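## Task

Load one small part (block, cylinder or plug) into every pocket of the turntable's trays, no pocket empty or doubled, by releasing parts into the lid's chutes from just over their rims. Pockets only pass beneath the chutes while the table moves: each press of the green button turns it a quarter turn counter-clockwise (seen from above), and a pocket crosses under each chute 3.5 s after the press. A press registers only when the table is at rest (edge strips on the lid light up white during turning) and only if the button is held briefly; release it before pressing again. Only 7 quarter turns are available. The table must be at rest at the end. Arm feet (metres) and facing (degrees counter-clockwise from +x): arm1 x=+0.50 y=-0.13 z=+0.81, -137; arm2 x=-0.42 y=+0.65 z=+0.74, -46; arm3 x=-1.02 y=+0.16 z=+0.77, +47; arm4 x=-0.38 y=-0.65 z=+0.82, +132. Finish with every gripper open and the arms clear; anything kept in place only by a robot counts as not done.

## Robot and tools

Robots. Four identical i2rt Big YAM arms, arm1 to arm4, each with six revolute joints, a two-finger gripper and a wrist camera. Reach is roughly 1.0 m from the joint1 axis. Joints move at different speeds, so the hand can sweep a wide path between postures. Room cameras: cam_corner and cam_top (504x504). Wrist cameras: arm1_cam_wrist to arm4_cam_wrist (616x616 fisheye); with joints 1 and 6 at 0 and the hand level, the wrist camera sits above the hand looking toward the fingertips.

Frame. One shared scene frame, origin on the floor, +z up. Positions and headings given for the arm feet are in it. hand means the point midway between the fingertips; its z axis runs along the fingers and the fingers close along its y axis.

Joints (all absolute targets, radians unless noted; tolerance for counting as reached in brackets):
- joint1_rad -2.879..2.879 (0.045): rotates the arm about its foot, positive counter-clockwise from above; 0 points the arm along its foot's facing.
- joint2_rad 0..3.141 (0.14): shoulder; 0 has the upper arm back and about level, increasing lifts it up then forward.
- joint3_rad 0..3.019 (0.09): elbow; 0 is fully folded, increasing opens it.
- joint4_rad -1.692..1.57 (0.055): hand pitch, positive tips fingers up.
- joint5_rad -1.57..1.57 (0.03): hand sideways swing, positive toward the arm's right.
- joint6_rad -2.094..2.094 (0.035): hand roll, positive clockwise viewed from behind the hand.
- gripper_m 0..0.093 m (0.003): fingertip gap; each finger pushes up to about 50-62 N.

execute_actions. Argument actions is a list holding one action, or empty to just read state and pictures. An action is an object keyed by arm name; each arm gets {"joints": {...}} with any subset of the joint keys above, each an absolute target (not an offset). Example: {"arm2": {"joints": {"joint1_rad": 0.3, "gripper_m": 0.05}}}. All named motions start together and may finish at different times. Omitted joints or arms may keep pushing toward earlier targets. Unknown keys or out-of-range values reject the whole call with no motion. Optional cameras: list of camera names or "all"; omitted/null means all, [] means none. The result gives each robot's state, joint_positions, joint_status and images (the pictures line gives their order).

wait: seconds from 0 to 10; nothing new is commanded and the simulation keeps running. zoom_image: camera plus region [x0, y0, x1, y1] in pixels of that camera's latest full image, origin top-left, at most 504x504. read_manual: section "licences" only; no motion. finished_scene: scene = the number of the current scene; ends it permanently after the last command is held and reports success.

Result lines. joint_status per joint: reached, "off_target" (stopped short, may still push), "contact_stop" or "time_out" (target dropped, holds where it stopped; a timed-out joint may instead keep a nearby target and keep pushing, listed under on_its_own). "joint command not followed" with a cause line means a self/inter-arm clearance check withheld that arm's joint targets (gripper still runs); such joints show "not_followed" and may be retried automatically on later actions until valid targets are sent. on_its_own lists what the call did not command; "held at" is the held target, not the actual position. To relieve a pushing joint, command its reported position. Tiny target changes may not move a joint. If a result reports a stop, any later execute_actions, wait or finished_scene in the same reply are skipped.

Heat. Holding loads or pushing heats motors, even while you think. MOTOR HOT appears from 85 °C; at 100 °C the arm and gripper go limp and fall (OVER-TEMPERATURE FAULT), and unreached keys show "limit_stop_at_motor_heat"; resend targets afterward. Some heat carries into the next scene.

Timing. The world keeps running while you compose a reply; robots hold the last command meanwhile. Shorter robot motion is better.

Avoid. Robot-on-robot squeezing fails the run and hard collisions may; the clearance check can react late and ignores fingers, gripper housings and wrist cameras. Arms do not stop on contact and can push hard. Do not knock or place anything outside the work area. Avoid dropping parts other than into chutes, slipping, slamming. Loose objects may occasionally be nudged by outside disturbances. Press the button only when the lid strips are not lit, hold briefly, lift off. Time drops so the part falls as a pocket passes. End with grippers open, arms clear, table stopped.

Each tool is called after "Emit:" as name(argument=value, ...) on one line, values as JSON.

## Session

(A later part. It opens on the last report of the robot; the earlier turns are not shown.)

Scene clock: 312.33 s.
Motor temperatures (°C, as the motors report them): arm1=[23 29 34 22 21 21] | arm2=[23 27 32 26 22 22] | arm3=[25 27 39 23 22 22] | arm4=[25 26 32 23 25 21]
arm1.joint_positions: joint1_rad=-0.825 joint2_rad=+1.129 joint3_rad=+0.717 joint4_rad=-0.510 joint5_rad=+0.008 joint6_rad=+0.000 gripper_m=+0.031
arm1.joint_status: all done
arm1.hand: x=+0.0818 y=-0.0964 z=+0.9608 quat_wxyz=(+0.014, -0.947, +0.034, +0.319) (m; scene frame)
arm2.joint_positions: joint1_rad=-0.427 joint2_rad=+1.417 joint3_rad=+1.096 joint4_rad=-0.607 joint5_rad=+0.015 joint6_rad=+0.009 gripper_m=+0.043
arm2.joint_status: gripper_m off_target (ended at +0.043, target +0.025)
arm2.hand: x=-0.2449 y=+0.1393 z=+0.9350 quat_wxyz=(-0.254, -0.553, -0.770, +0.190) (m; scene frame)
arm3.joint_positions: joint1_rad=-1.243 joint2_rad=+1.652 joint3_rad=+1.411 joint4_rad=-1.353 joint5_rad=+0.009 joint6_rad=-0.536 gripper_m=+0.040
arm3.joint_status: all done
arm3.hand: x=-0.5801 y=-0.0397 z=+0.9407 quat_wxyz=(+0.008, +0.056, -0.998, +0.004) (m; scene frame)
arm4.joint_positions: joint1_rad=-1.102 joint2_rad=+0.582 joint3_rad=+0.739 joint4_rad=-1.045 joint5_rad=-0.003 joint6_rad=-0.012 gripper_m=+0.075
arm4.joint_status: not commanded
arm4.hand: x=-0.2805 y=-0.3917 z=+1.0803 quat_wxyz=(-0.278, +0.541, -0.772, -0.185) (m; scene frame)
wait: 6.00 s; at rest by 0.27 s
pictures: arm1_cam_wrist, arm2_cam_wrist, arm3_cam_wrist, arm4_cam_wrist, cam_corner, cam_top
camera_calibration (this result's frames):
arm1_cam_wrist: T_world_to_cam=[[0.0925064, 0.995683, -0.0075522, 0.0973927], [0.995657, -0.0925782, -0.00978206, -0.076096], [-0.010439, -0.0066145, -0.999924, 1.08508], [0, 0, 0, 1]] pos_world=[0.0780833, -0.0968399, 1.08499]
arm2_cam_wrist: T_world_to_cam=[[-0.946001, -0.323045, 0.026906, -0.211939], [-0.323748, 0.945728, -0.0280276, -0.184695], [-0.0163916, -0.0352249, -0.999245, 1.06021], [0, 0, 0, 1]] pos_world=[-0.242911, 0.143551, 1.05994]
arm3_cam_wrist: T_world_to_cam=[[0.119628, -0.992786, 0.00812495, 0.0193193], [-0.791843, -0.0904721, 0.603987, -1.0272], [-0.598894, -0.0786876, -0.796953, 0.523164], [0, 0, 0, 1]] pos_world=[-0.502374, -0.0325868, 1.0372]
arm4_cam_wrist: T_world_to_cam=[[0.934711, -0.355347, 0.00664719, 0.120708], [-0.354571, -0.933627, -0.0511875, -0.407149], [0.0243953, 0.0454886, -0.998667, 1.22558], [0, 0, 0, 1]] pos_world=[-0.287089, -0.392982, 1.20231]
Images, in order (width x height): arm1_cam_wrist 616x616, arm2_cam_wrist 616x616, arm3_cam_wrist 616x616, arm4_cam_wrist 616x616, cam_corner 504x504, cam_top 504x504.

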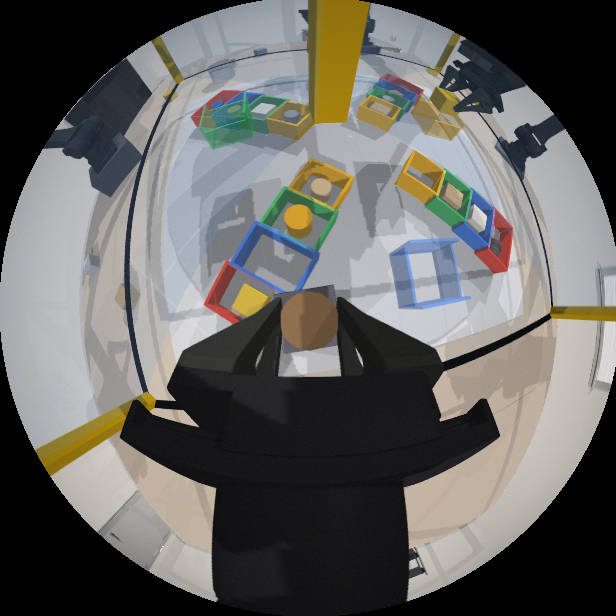

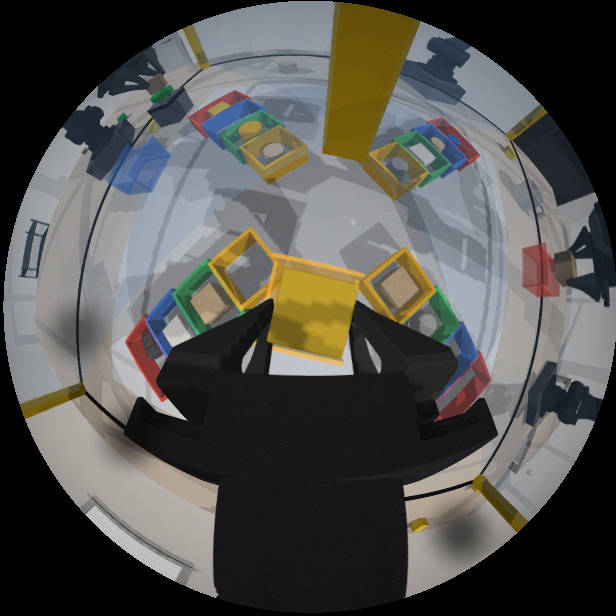

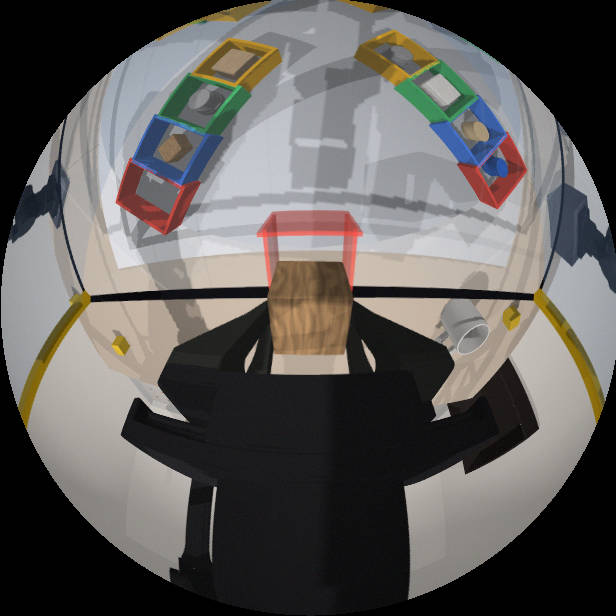

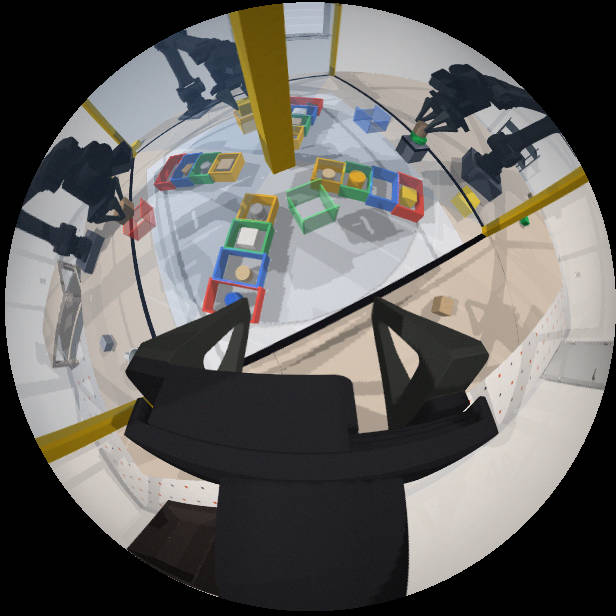

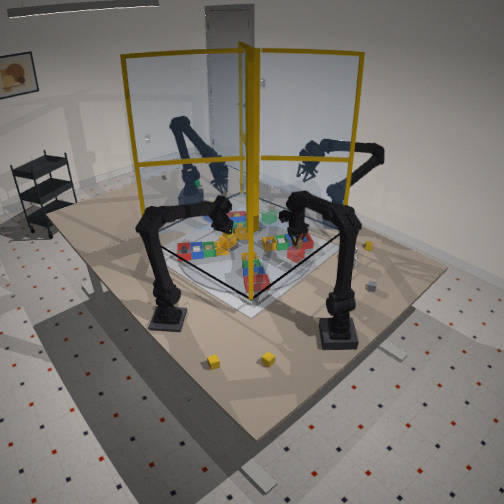

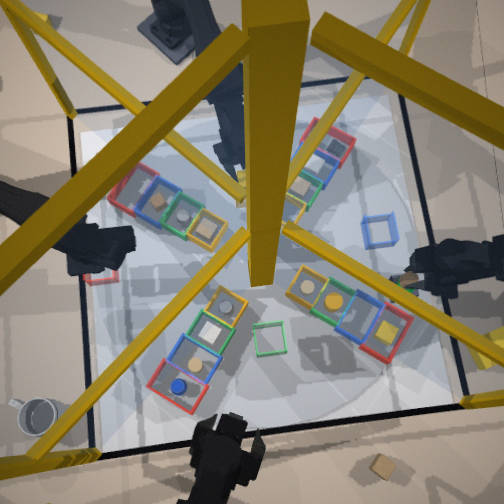

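Emit:
execute_actions(actions=[{"arm1":{"joints":{"joint2_rad":1.25}}}], cameras=[])

Emit:
execute_actions(actions=[{"arm1":{"joints":{"joint3_rad":0.885}}}], cameras=[])

Emit:
execute_actions(actions=[{"arm1":{"joints":{"joint1_rad":-1.097,"joint2_rad":1.36,"joint4_rad":-0.41}}}], cameras=[])

Emit:
wait(seconds=0.6)

Emit:
execute_actions(actions=[{"arm1":{"joints":{"gripper_m":0.07}},"arm2":{"joints":{"gripper_m":0.07}},"arm3":{"joints":{"gripper_m":0.07}}}], cameras=[])

Emit:
execute_actions(actions=[{"arm1":{"joints":{"joint2_rad":0.5,"joint4_rad":-1.2}},"arm2":{"joints":{"joint2_rad":0.5,"joint4_rad":-1.4}},"arm3":{"joints":{"joint2_rad":0.7}},"arm4":{"joints":{"joint2_rad":0.4,"joint4_rad":-1.3}}}], cameras=[])

Emit:
wait(seconds=4.5)

Emit:
zoom_image(camera="cam_top", region=[80, 100, 430, 430])

Scene clock: 325.30 s.
Motor temperatures (°C, as the motors report them): arm1=[23 29 34 22 21 21] | arm2=[23 27 32 26 22 22] | arm3=[25 27 40 23 22 22] | arm4=[25 26 32 23 25 21]
arm1.joint_positions: joint1_rad=-0.825 joint2_rad=+1.188 joint3_rad=+0.729 joint4_rad=-0.506 joint5_rad=+0.009 joint6_rad=+0.000 gripper_m=+0.031
arm1.joint_status: all done
arm1.hand: x=+0.0757 y=-0.0959 z=+0.9439 quat_wxyz=(+0.013, -0.953, +0.035, +0.299) (m; scene frame)
arm2.joint_positions: joint1_rad=-0.427 joint2_rad=+1.417 joint3_rad=+1.096 joint4_rad=-0.607 joint5_rad=+0.015 joint6_rad=+0.009 gripper_m=+0.043
arm2.joint_status: not commanded
arm2.hand: x=-0.2449 y=+0.1393 z=+0.9350 quat_wxyz=(-0.254, -0.553, -0.770, +0.190) (m; scene frame)
arm3.joint_positions: joint1_rad=-1.243 joint2_rad=+1.652 joint3_rad=+1.411 joint4_rad=-1.353 joint5_rad=+0.009 joint6_rad=-0.536 gripper_m=+0.040
arm3.joint_status: not commanded
arm3.hand: x=-0.5801 y=-0.0397 z=+0.9407 quat_wxyz=(+0.008, +0.056, -0.998, +0.004) (m; scene frame)
arm4.joint_positions: joint1_rad=-1.102 joint2_rad=+0.582 joint3_rad=+0.739 joint4_rad=-1.045 joint5_rad=-0.003 joint6_rad=-0.012 gripper_m=+0.075
arm4.joint_status: not commanded
arm4.hand: x=-0.2805 y=-0.3917 z=+1.0803 quat_wxyz=(-0.278, +0.541, -0.772, -0.185) (m; scene frame)
pictures: none
No camera images: the call's "cameras" was empty. Leave "cameras" out to get every camera's image.

Scene clock: 326.27 s.
Motor temperatures (°C, as the motors report them): arm1=[23 29 35 22 21 21] | arm2=[23 27 32 26 22 22] | arm3=[25 28 40 23 22 22] | arm4=[25 26 32 23 25 21]
arm1.joint_positions: joint1_rad=-0.825 joint2_rad=+1.242 joint3_rad=+0.841 joint4_rad=-0.511 joint5_rad=+0.009 joint6_rad=+0.000 gripper_m=+0.031
arm1.joint_status: all done
arm1.hand: x=+0.0355 y=-0.0931 z=+0.9757 quat_wxyz=(+0.014, -0.945, +0.034, +0.325) (m; scene frame)
arm2.joint_positions: joint1_rad=-0.427 joint2_rad=+1.417 joint3_rad=+1.096 joint4_rad=-0.607 joint5_rad=+0.015 joint6_rad=+0.009 gripper_m=+0.043
arm2.joint_status: not commanded
arm2.hand: x=-0.2449 y=+0.1393 z=+0.9350 quat_wxyz=(-0.254, -0.553, -0.770, +0.190) (m; scene frame)
arm3.joint_positions: joint1_rad=-1.243 joint2_rad=+1.652 joint3_rad=+1.411 joint4_rad=-1.353 joint5_rad=+0.009 joint6_rad=-0.536 gripper_m=+0.040
arm3.joint_status: not commanded
arm3.hand: x=-0.5801 y=-0.0397 z=+0.9407 quat_wxyz=(+0.008, +0.056, -0.998, +0.004) (m; scene frame)
arm4.joint_positions: joint1_rad=-1.102 joint2_rad=+0.582 joint3_rad=+0.739 joint4_rad=-1.045 joint5_rad=-0.003 joint6_rad=-0.012 gripper_m=+0.075
arm4.joint_status: not commanded
arm4.hand: x=-0.2805 y=-0.3917 z=+1.0803 quat_wxyz=(-0.278, +0.541, -0.772, -0.185) (m; scene frame)
pictures: none
No camera images: the call's "cameras" was empty. Leave "cameras" out to get every camera's image.

Scene clock: 327.40 s.
Motor temperatures (°C, as the motors report them): arm1=[23 29 35 22 21 21] | arm2=[23 27 32 26 22 22] | arm3=[25 28 40 23 22 22] | arm4=[25 26 32 23 25 21]
arm1.joint_positions: joint1_rad=-1.103 joint2_rad=+1.366 joint3_rad=+0.841 joint4_rad=-0.430 joint5_rad=+0.008 joint6_rad=+0.000 gripper_m=+0.031
arm1.joint_status: all done
arm1.hand: x=+0.0458 y=+0.0389 z=+0.9312 quat_wxyz=(+0.055, -0.938, +0.166, +0.299) (m; scene frame)
arm2.joint_positions: joint1_rad=-0.427 joint2_rad=+1.417 joint3_rad=+1.096 joint4_rad=-0.607 joint5_rad=+0.015 joint6_rad=+0.009 gripper_m=+0.043
arm2.joint_status: not commanded
arm2.hand: x=-0.2449 y=+0.1393 z=+0.9350 quat_wxyz=(-0.254, -0.553, -0.770, +0.190) (m; scene frame)
arm3.joint_positions: joint1_rad=-1.243 joint2_rad=+1.652 joint3_rad=+1.411 joint4_rad=-1.353 joint5_rad=+0.009 joint6_rad=-0.536 gripper_m=+0.040
arm3.joint_status: not commanded
arm3.hand: x=-0.5801 y=-0.0397 z=+0.9407 quat_wxyz=(+0.008, +0.056, -0.998, +0.004) (m; scene frame)
arm4.joint_positions: joint1_rad=-1.102 joint2_rad=+0.582 joint3_rad=+0.739 joint4_rad=-1.045 joint5_rad=-0.003 joint6_rad=-0.012 gripper_m=+0.075
arm4.joint_status: not commanded
arm4.hand: x=-0.2805 y=-0.3917 z=+1.0803 quat_wxyz=(-0.278, +0.541, -0.772, -0.185) (m; scene frame)
pictures: none
No camera images: the call's "cameras" was empty. Leave "cameras" out to get every camera's image.

Scene clock: 328.00 s.
Motor temperatures (°C, as the motors report them): arm1=[23 29 35 22 21 21] | arm2=[23 27 32 26 22 22] | arm3=[25 28 40 23 22 22] | arm4=[25 26 32 23 25 21]
arm1.joint_positions: joint1_rad=-1.103 joint2_rad=+1.366 joint3_rad=+0.841 joint4_rad=-0.430 joint5_rad=+0.008 joint6_rad=+0.000 gripper_m=+0.031
arm1.joint_status: all done
arm1.hand: x=+0.0458 y=+0.0389 z=+0.9312 quat_wxyz=(+0.055, -0.938, +0.166, +0.299) (m; scene frame)
arm2.joint_positions: joint1_rad=-0.427 joint2_rad=+1.417 joint3_rad=+1.096 joint4_rad=-0.607 joint5_rad=+0.015 joint6_rad=+0.009 gripper_m=+0.043
arm2.joint_status: not commanded
arm2.hand: x=-0.2449 y=+0.1393 z=+0.9350 quat_wxyz=(-0.254, -0.553, -0.770, +0.190) (m; scene frame)
arm3.joint_positions: joint1_rad=-1.243 joint2_rad=+1.652 joint3_rad=+1.411 joint4_rad=-1.353 joint5_rad=+0.009 joint6_rad=-0.536 gripper_m=+0.040
arm3.joint_status: not commanded
arm3.hand: x=-0.5801 y=-0.0397 z=+0.9407 quat_wxyz=(+0.008, +0.056, -0.998, +0.004) (m; scene frame)
arm4.joint_positions: joint1_rad=-1.102 joint2_rad=+0.582 joint3_rad=+0.739 joint4_rad=-1.045 joint5_rad=-0.003 joint6_rad=-0.012 gripper_m=+0.075
arm4.joint_status: not commanded
arm4.hand: x=-0.2805 y=-0.3917 z=+1.0803 quat_wxyz=(-0.278, +0.541, -0.772, -0.185) (m; scene frame)
wait: 0.60 s; at rest by 0.27 s
pictures: arm1_cam_wrist, arm2_cam_wrist, arm3_cam_wrist, arm4_cam_wrist, cam_corner, cam_top
camera_calibration (this result's frames):
arm1_cam_wrist: T_world_to_cam=[[0.361884, 0.932191, -0.00773434, -0.043904], [0.932045, -0.36164, 0.0225587, -0.0446894], [0.018232, -0.0153724, -0.999716, 1.05477], [0, 0, 0, 1]] pos_world=[0.0383101, 0.0409798, 1.05514]
arm2_cam_wrist: T_world_to_cam=[[-0.946001, -0.323045, 0.026906, -0.211939], [-0.323748, 0.945728, -0.0280276, -0.184695], [-0.0163916, -0.0352249, -0.999245, 1.06021], [0, 0, 0, 1]] pos_world=[-0.242911, 0.143551, 1.05994]
arm3_cam_wrist: T_world_to_cam=[[0.119628, -0.992786, 0.00812495, 0.0193193], [-0.791843, -0.0904721, 0.603987, -1.0272], [-0.598894, -0.0786876, -0.796953, 0.523164], [0, 0, 0, 1]] pos_world=[-0.502374, -0.0325868, 1.0372]
arm4_cam_wrist: T_world_to_cam=[[0.934711, -0.355347, 0.00664719, 0.120708], [-0.354571, -0.933627, -0.0511875, -0.407149], [0.0243953, 0.0454886, -0.998667, 1.22558], [0, 0, 0, 1]] pos_world=[-0.287089, -0.392982, 1.20231]
Images, in order (width x height): arm1_cam_wrist 616x616, arm2_cam_wrist 616x616, arm3_cam_wrist 616x616, arm4_cam_wrist 616x616, cam_corner 504x504, cam_top 504x504.

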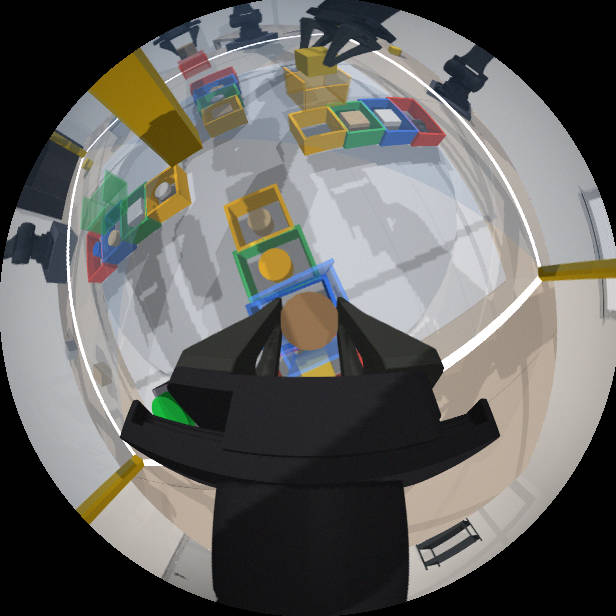

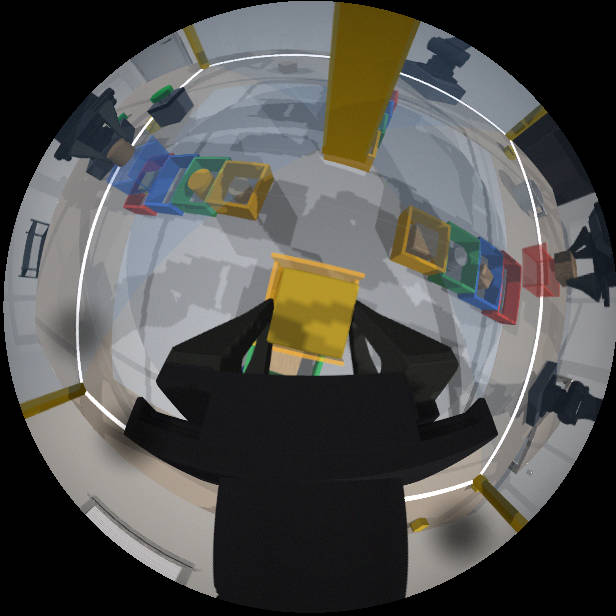

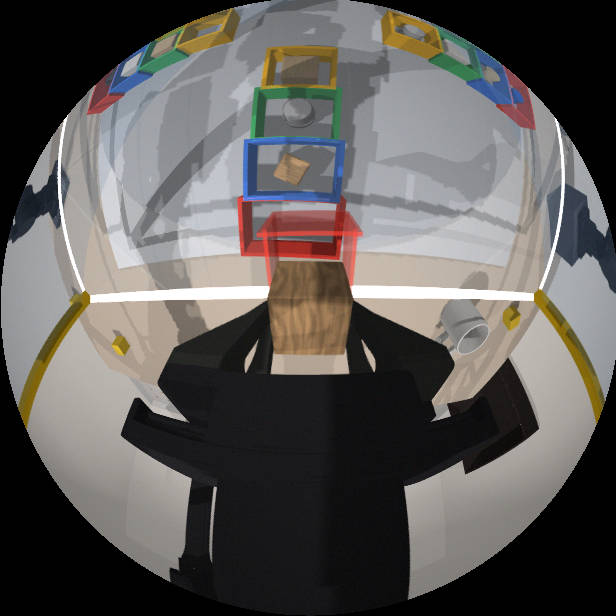

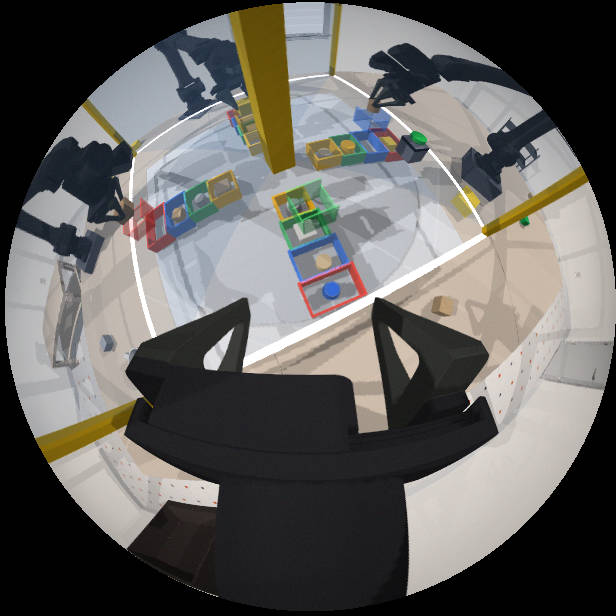

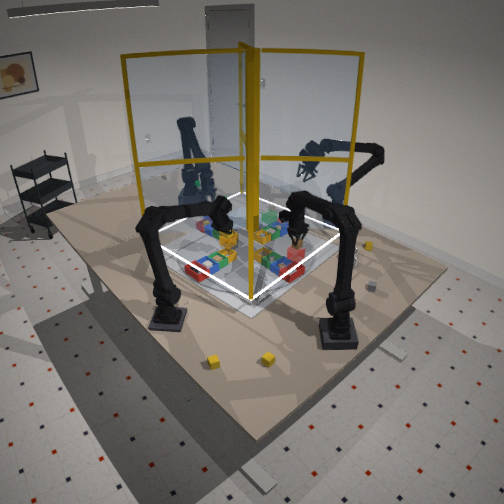

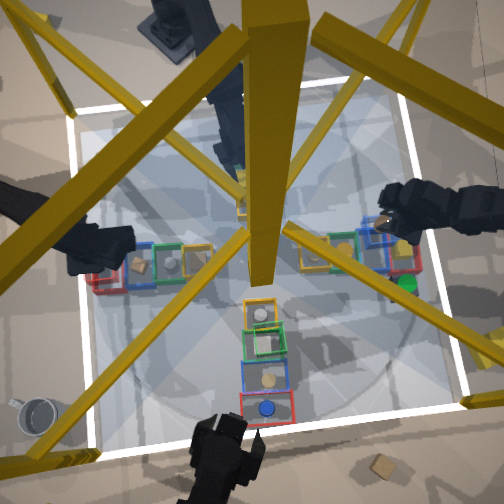

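Scene clock: 328.60 s.
Motor temperatures (°C, as the motors report them): arm1=[23 29 35 22 21 21] | arm2=[23 27 32 26 22 22] | arm3=[25 28 40 23 22 22] | arm4=[25 26 32 23 25 21]
arm1.joint_positions: joint1_rad=-1.103 joint2_rad=+1.366 joint3_rad=+0.841 joint4_rad=-0.430 joint5_rad=+0.008 joint6_rad=+0.000 gripper_m=+0.070
arm1.joint_status: all done
arm1.hand: x=+0.0458 y=+0.0389 z=+0.9312 quat_wxyz=(+0.055, -0.938, +0.166, +0.299) (m; scene frame)
arm2.joint_positions: joint1_rad=-0.427 joint2_rad=+1.417 joint3_rad=+1.096 joint4_rad=-0.607 joint5_rad=+0.015 joint6_rad=+0.009 gripper_m=+0.070
arm2.joint_status: all done
arm2.hand: x=-0.2449 y=+0.1393 z=+0.9350 quat_wxyz=(-0.254, -0.553, -0.770, +0.190) (m; scene frame)
arm3.joint_positions: joint1_rad=-1.243 joint2_rad=+1.652 joint3_rad=+1.411 joint4_rad=-1.353 joint5_rad=+0.009 joint6_rad=-0.536 gripper_m=+0.070
arm3.joint_status: all done
arm3.hand: x=-0.5801 y=-0.0397 z=+0.9407 quat_wxyz=(+0.008, +0.056, -0.998, +0.004) (m; scene frame)
arm4.joint_positions: joint1_rad=-1.102 joint2_rad=+0.582 joint3_rad=+0.739 joint4_rad=-1.045 joint5_rad=-0.003 joint6_rad=-0.012 gripper_m=+0.075
arm4.joint_status: not commanded
arm4.hand: x=-0.2805 y=-0.3917 z=+1.0803 quat_wxyz=(-0.278, +0.541, -0.772, -0.185) (m; scene frame)
pictures: none
No camera images: the call's "cameras" was empty. Leave "cameras" out to get every camera's image.

Scene clock: 330.27 s.
Motor temperatures (°C, as the motors report them): arm1=[23 29 36 22 21 21] | arm2=[23 27 32 26 22 22] | arm3=[25 27 40 23 22 22] | arm4=[25 26 32 23 25 21]
arm1.joint_positions: joint1_rad=-1.103 joint2_rad=+0.497 joint3_rad=+0.846 joint4_rad=-1.185 joint5_rad=+0.008 joint6_rad=+0.000 gripper_m=+0.070
arm1.joint_status: all done
arm1.hand: x=+0.2710 y=-0.0419 z=+1.1267 quat_wxyz=(+0.064, -0.918, +0.163, +0.355) (m; scene frame)
arm2.joint_positions: joint1_rad=-0.427 joint2_rad=+0.502 joint3_rad=+1.092 joint4_rad=-1.390 joint5_rad=+0.015 joint6_rad=+0.009 gripper_m=+0.070
arm2.joint_status: all done
arm2.hand: x=-0.3529 y=+0.4512 z=+1.1448 quat_wxyz=(-0.303, -0.541, -0.752, +0.225) (m; scene frame)
arm3.joint_positions: joint1_rad=-1.243 joint2_rad=+0.695 joint3_rad=+1.433 joint4_rad=-1.356 joint5_rad=+0.009 joint6_rad=-0.536 gripper_m=+0.070
arm3.joint_status: all done
arm3.hand: x=-0.7913 y=+0.0582 z=+1.3119 quat_wxyz=(-0.409, +0.048, -0.884, +0.220) (m; scene frame)
arm4.joint_positions: joint1_rad=-1.102 joint2_rad=+0.391 joint3_rad=+0.739 joint4_rad=-1.285 joint5_rad=-0.003 joint6_rad=-0.012 gripper_m=+0.075
arm4.joint_status: all done
arm4.hand: x=-0.3066 y=-0.4598 z=+1.0858 quat_wxyz=(-0.259, +0.545, -0.779, -0.172) (m; scene frame)
pictures: none
No camera images: the call's "cameras" was empty. Leave "cameras" out to get every camera's image.

Scene clock: 334.77 s.
Motor temperatures (°C, as the motors report them): arm1=[23 29 38 22 21 21] | arm2=[23 27 32 26 22 22] | arm3=[25 27 39 23 22 22] | arm4=[25 26 32 23 25 21]
arm1.joint_positions: joint1_rad=-1.103 joint2_rad=+0.497 joint3_rad=+0.846 joint4_rad=-1.185 joint5_rad=+0.008 joint6_rad=+0.000 gripper_m=+0.070
arm1.joint_status: all done
arm1.hand: x=+0.2710 y=-0.0419 z=+1.1267 quat_wxyz=(+0.064, -0.918, +0.163, +0.355) (m; scene frame)
arm2.joint_positions: joint1_rad=-0.427 joint2_rad=+0.502 joint3_rad=+1.092 joint4_rad=-1.390 joint5_rad=+0.015 joint6_rad=+0.009 gripper_m=+0.070
arm2.joint_status: all done
arm2.hand: x=-0.3529 y=+0.4512 z=+1.1448 quat_wxyz=(-0.303, -0.541, -0.752, +0.225) (m; scene frame)
arm3.joint_positions: joint1_rad=-1.243 joint2_rad=+0.695 joint3_rad=+1.433 joint4_rad=-1.356 joint5_rad=+0.009 joint6_rad=-0.536 gripper_m=+0.070
arm3.joint_status: all done
arm3.hand: x=-0.7913 y=+0.0582 z=+1.3119 quat_wxyz=(-0.409, +0.048, -0.884, +0.220) (m; scene frame)
arm4.joint_positions: joint1_rad=-1.102 joint2_rad=+0.391 joint3_rad=+0.739 joint4_rad=-1.285 joint5_rad=-0.003 joint6_rad=-0.012 gripper_m=+0.075
arm4.joint_status: all done
arm4.hand: x=-0.3066 y=-0.4598 z=+1.0858 quat_wxyz=(-0.259, +0.545, -0.779, -0.172) (m; scene frame)
wait: 4.50 s; at rest by 0.27 s
pictures: arm1_cam_wrist, arm2_cam_wrist, arm3_cam_wrist, arm4_cam_wrist, cam_corner, cam_top
camera_calibration (this result's frames):
arm1_cam_wrist: T_world_to_cam=[[0.361161, 0.932444, -0.0105033, -0.0452291], [0.927763, -0.360436, -0.0966565, -0.152733], [-0.0939126, 0.0251639, -0.995262, 1.27197], [0, 0, 0, 1]] pos_world=[0.27749, -0.0448848, 1.25071]
arm2_cam_wrist: T_world_to_cam=[[-0.946889, -0.320531, 0.0257047, -0.219144], [-0.32052, 0.93438, -0.155568, -0.356459], [0.0258462, -0.155544, -0.987491, 1.33481], [0, 0, 0, 1]] pos_world=[-0.356257, 0.470447, 1.26829]
arm3_cam_wrist: T_world_to_cam=[[-0.0894628, -0.895473, 0.436033, -0.593672], [-0.973822, -0.0132077, -0.226928, -0.468252], [0.208967, -0.44492, -0.87085, 1.45769], [0, 0, 0, 1]] pos_world=[-0.813715, 0.110756, 1.42203]
arm4_cam_wrist: T_world_to_cam=[[0.934663, -0.355474, 0.00657648, 0.120838], [-0.355466, -0.934686, -0.00238326, -0.53349], [0.00699413, -0.000110172, -0.999976, 1.20996], [0, 0, 0, 1]] pos_world=[-0.311043, -0.455558, 1.20786]
Images, in order (width x height): arm1_cam_wrist 616x616, arm2_cam_wrist 616x616, arm3_cam_wrist 616x616, arm4_cam_wrist 616x616, cam_corner 504x504, cam_top 504x504.

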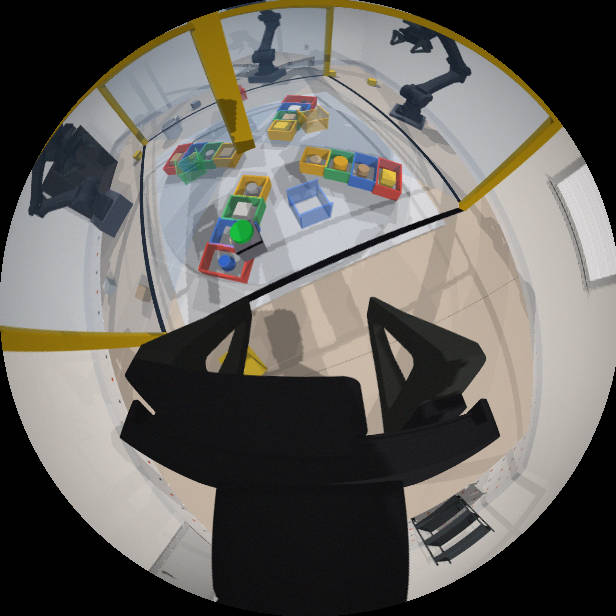

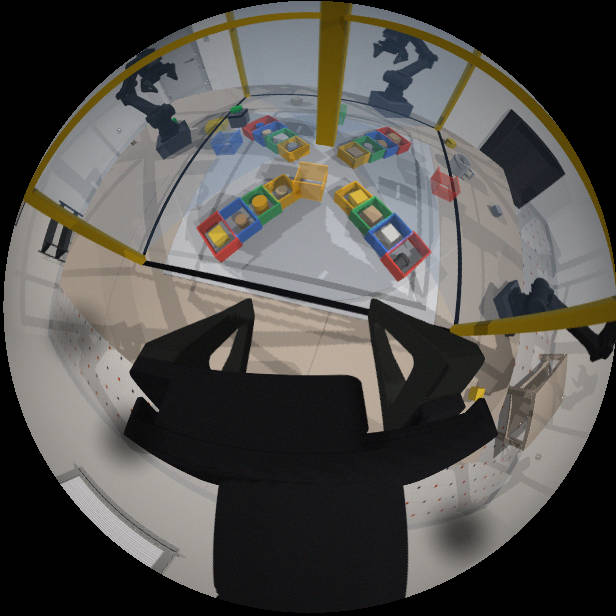

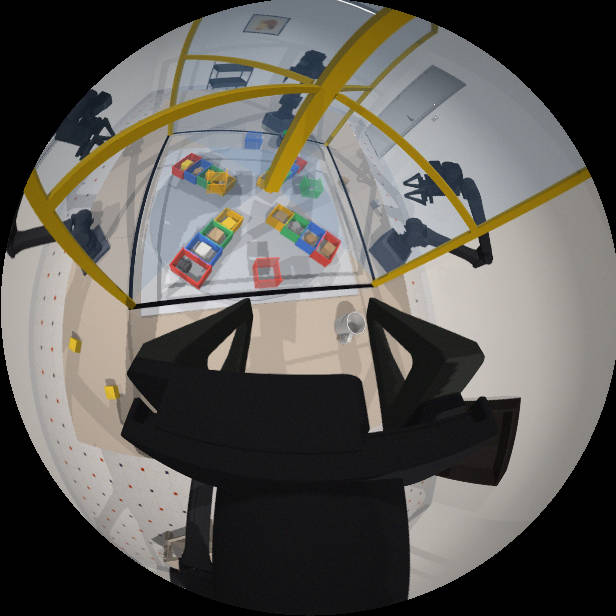

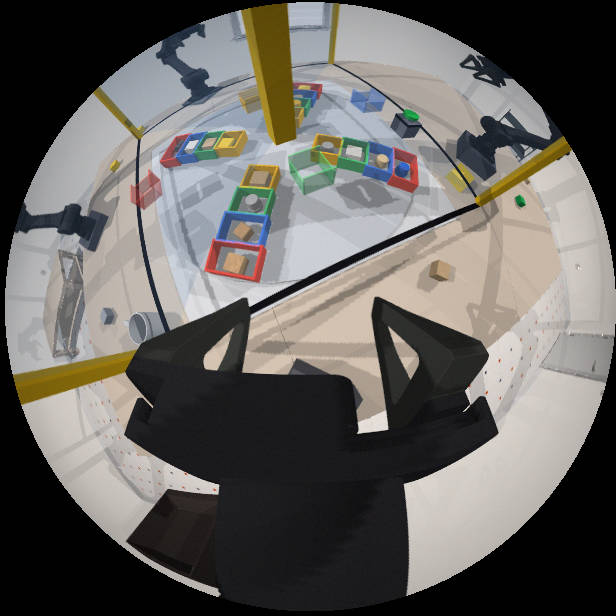

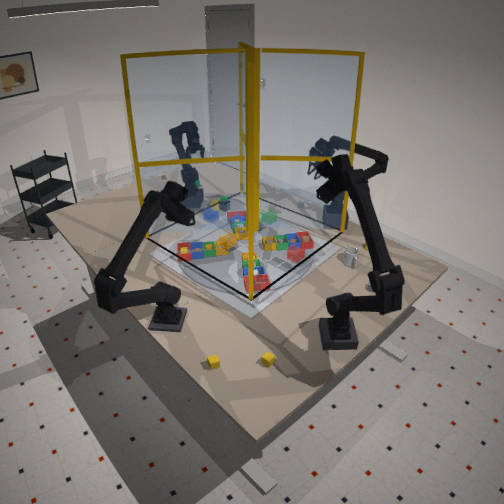

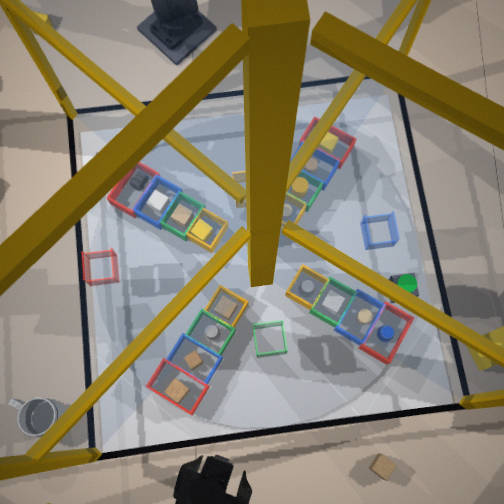

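Region (80, 100, 430, 430) of cam_top's 504x504 image, scaled by 1.440, with more detail than that image has; it fills the top 475 rows of this view, and the rest is white.

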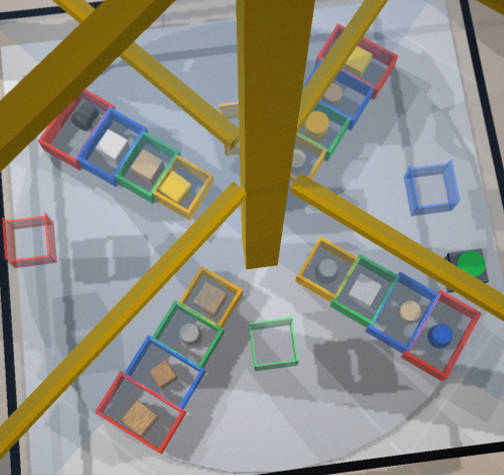

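Emit:
finished_scene(scene=1)

The scene is finished: the task was done.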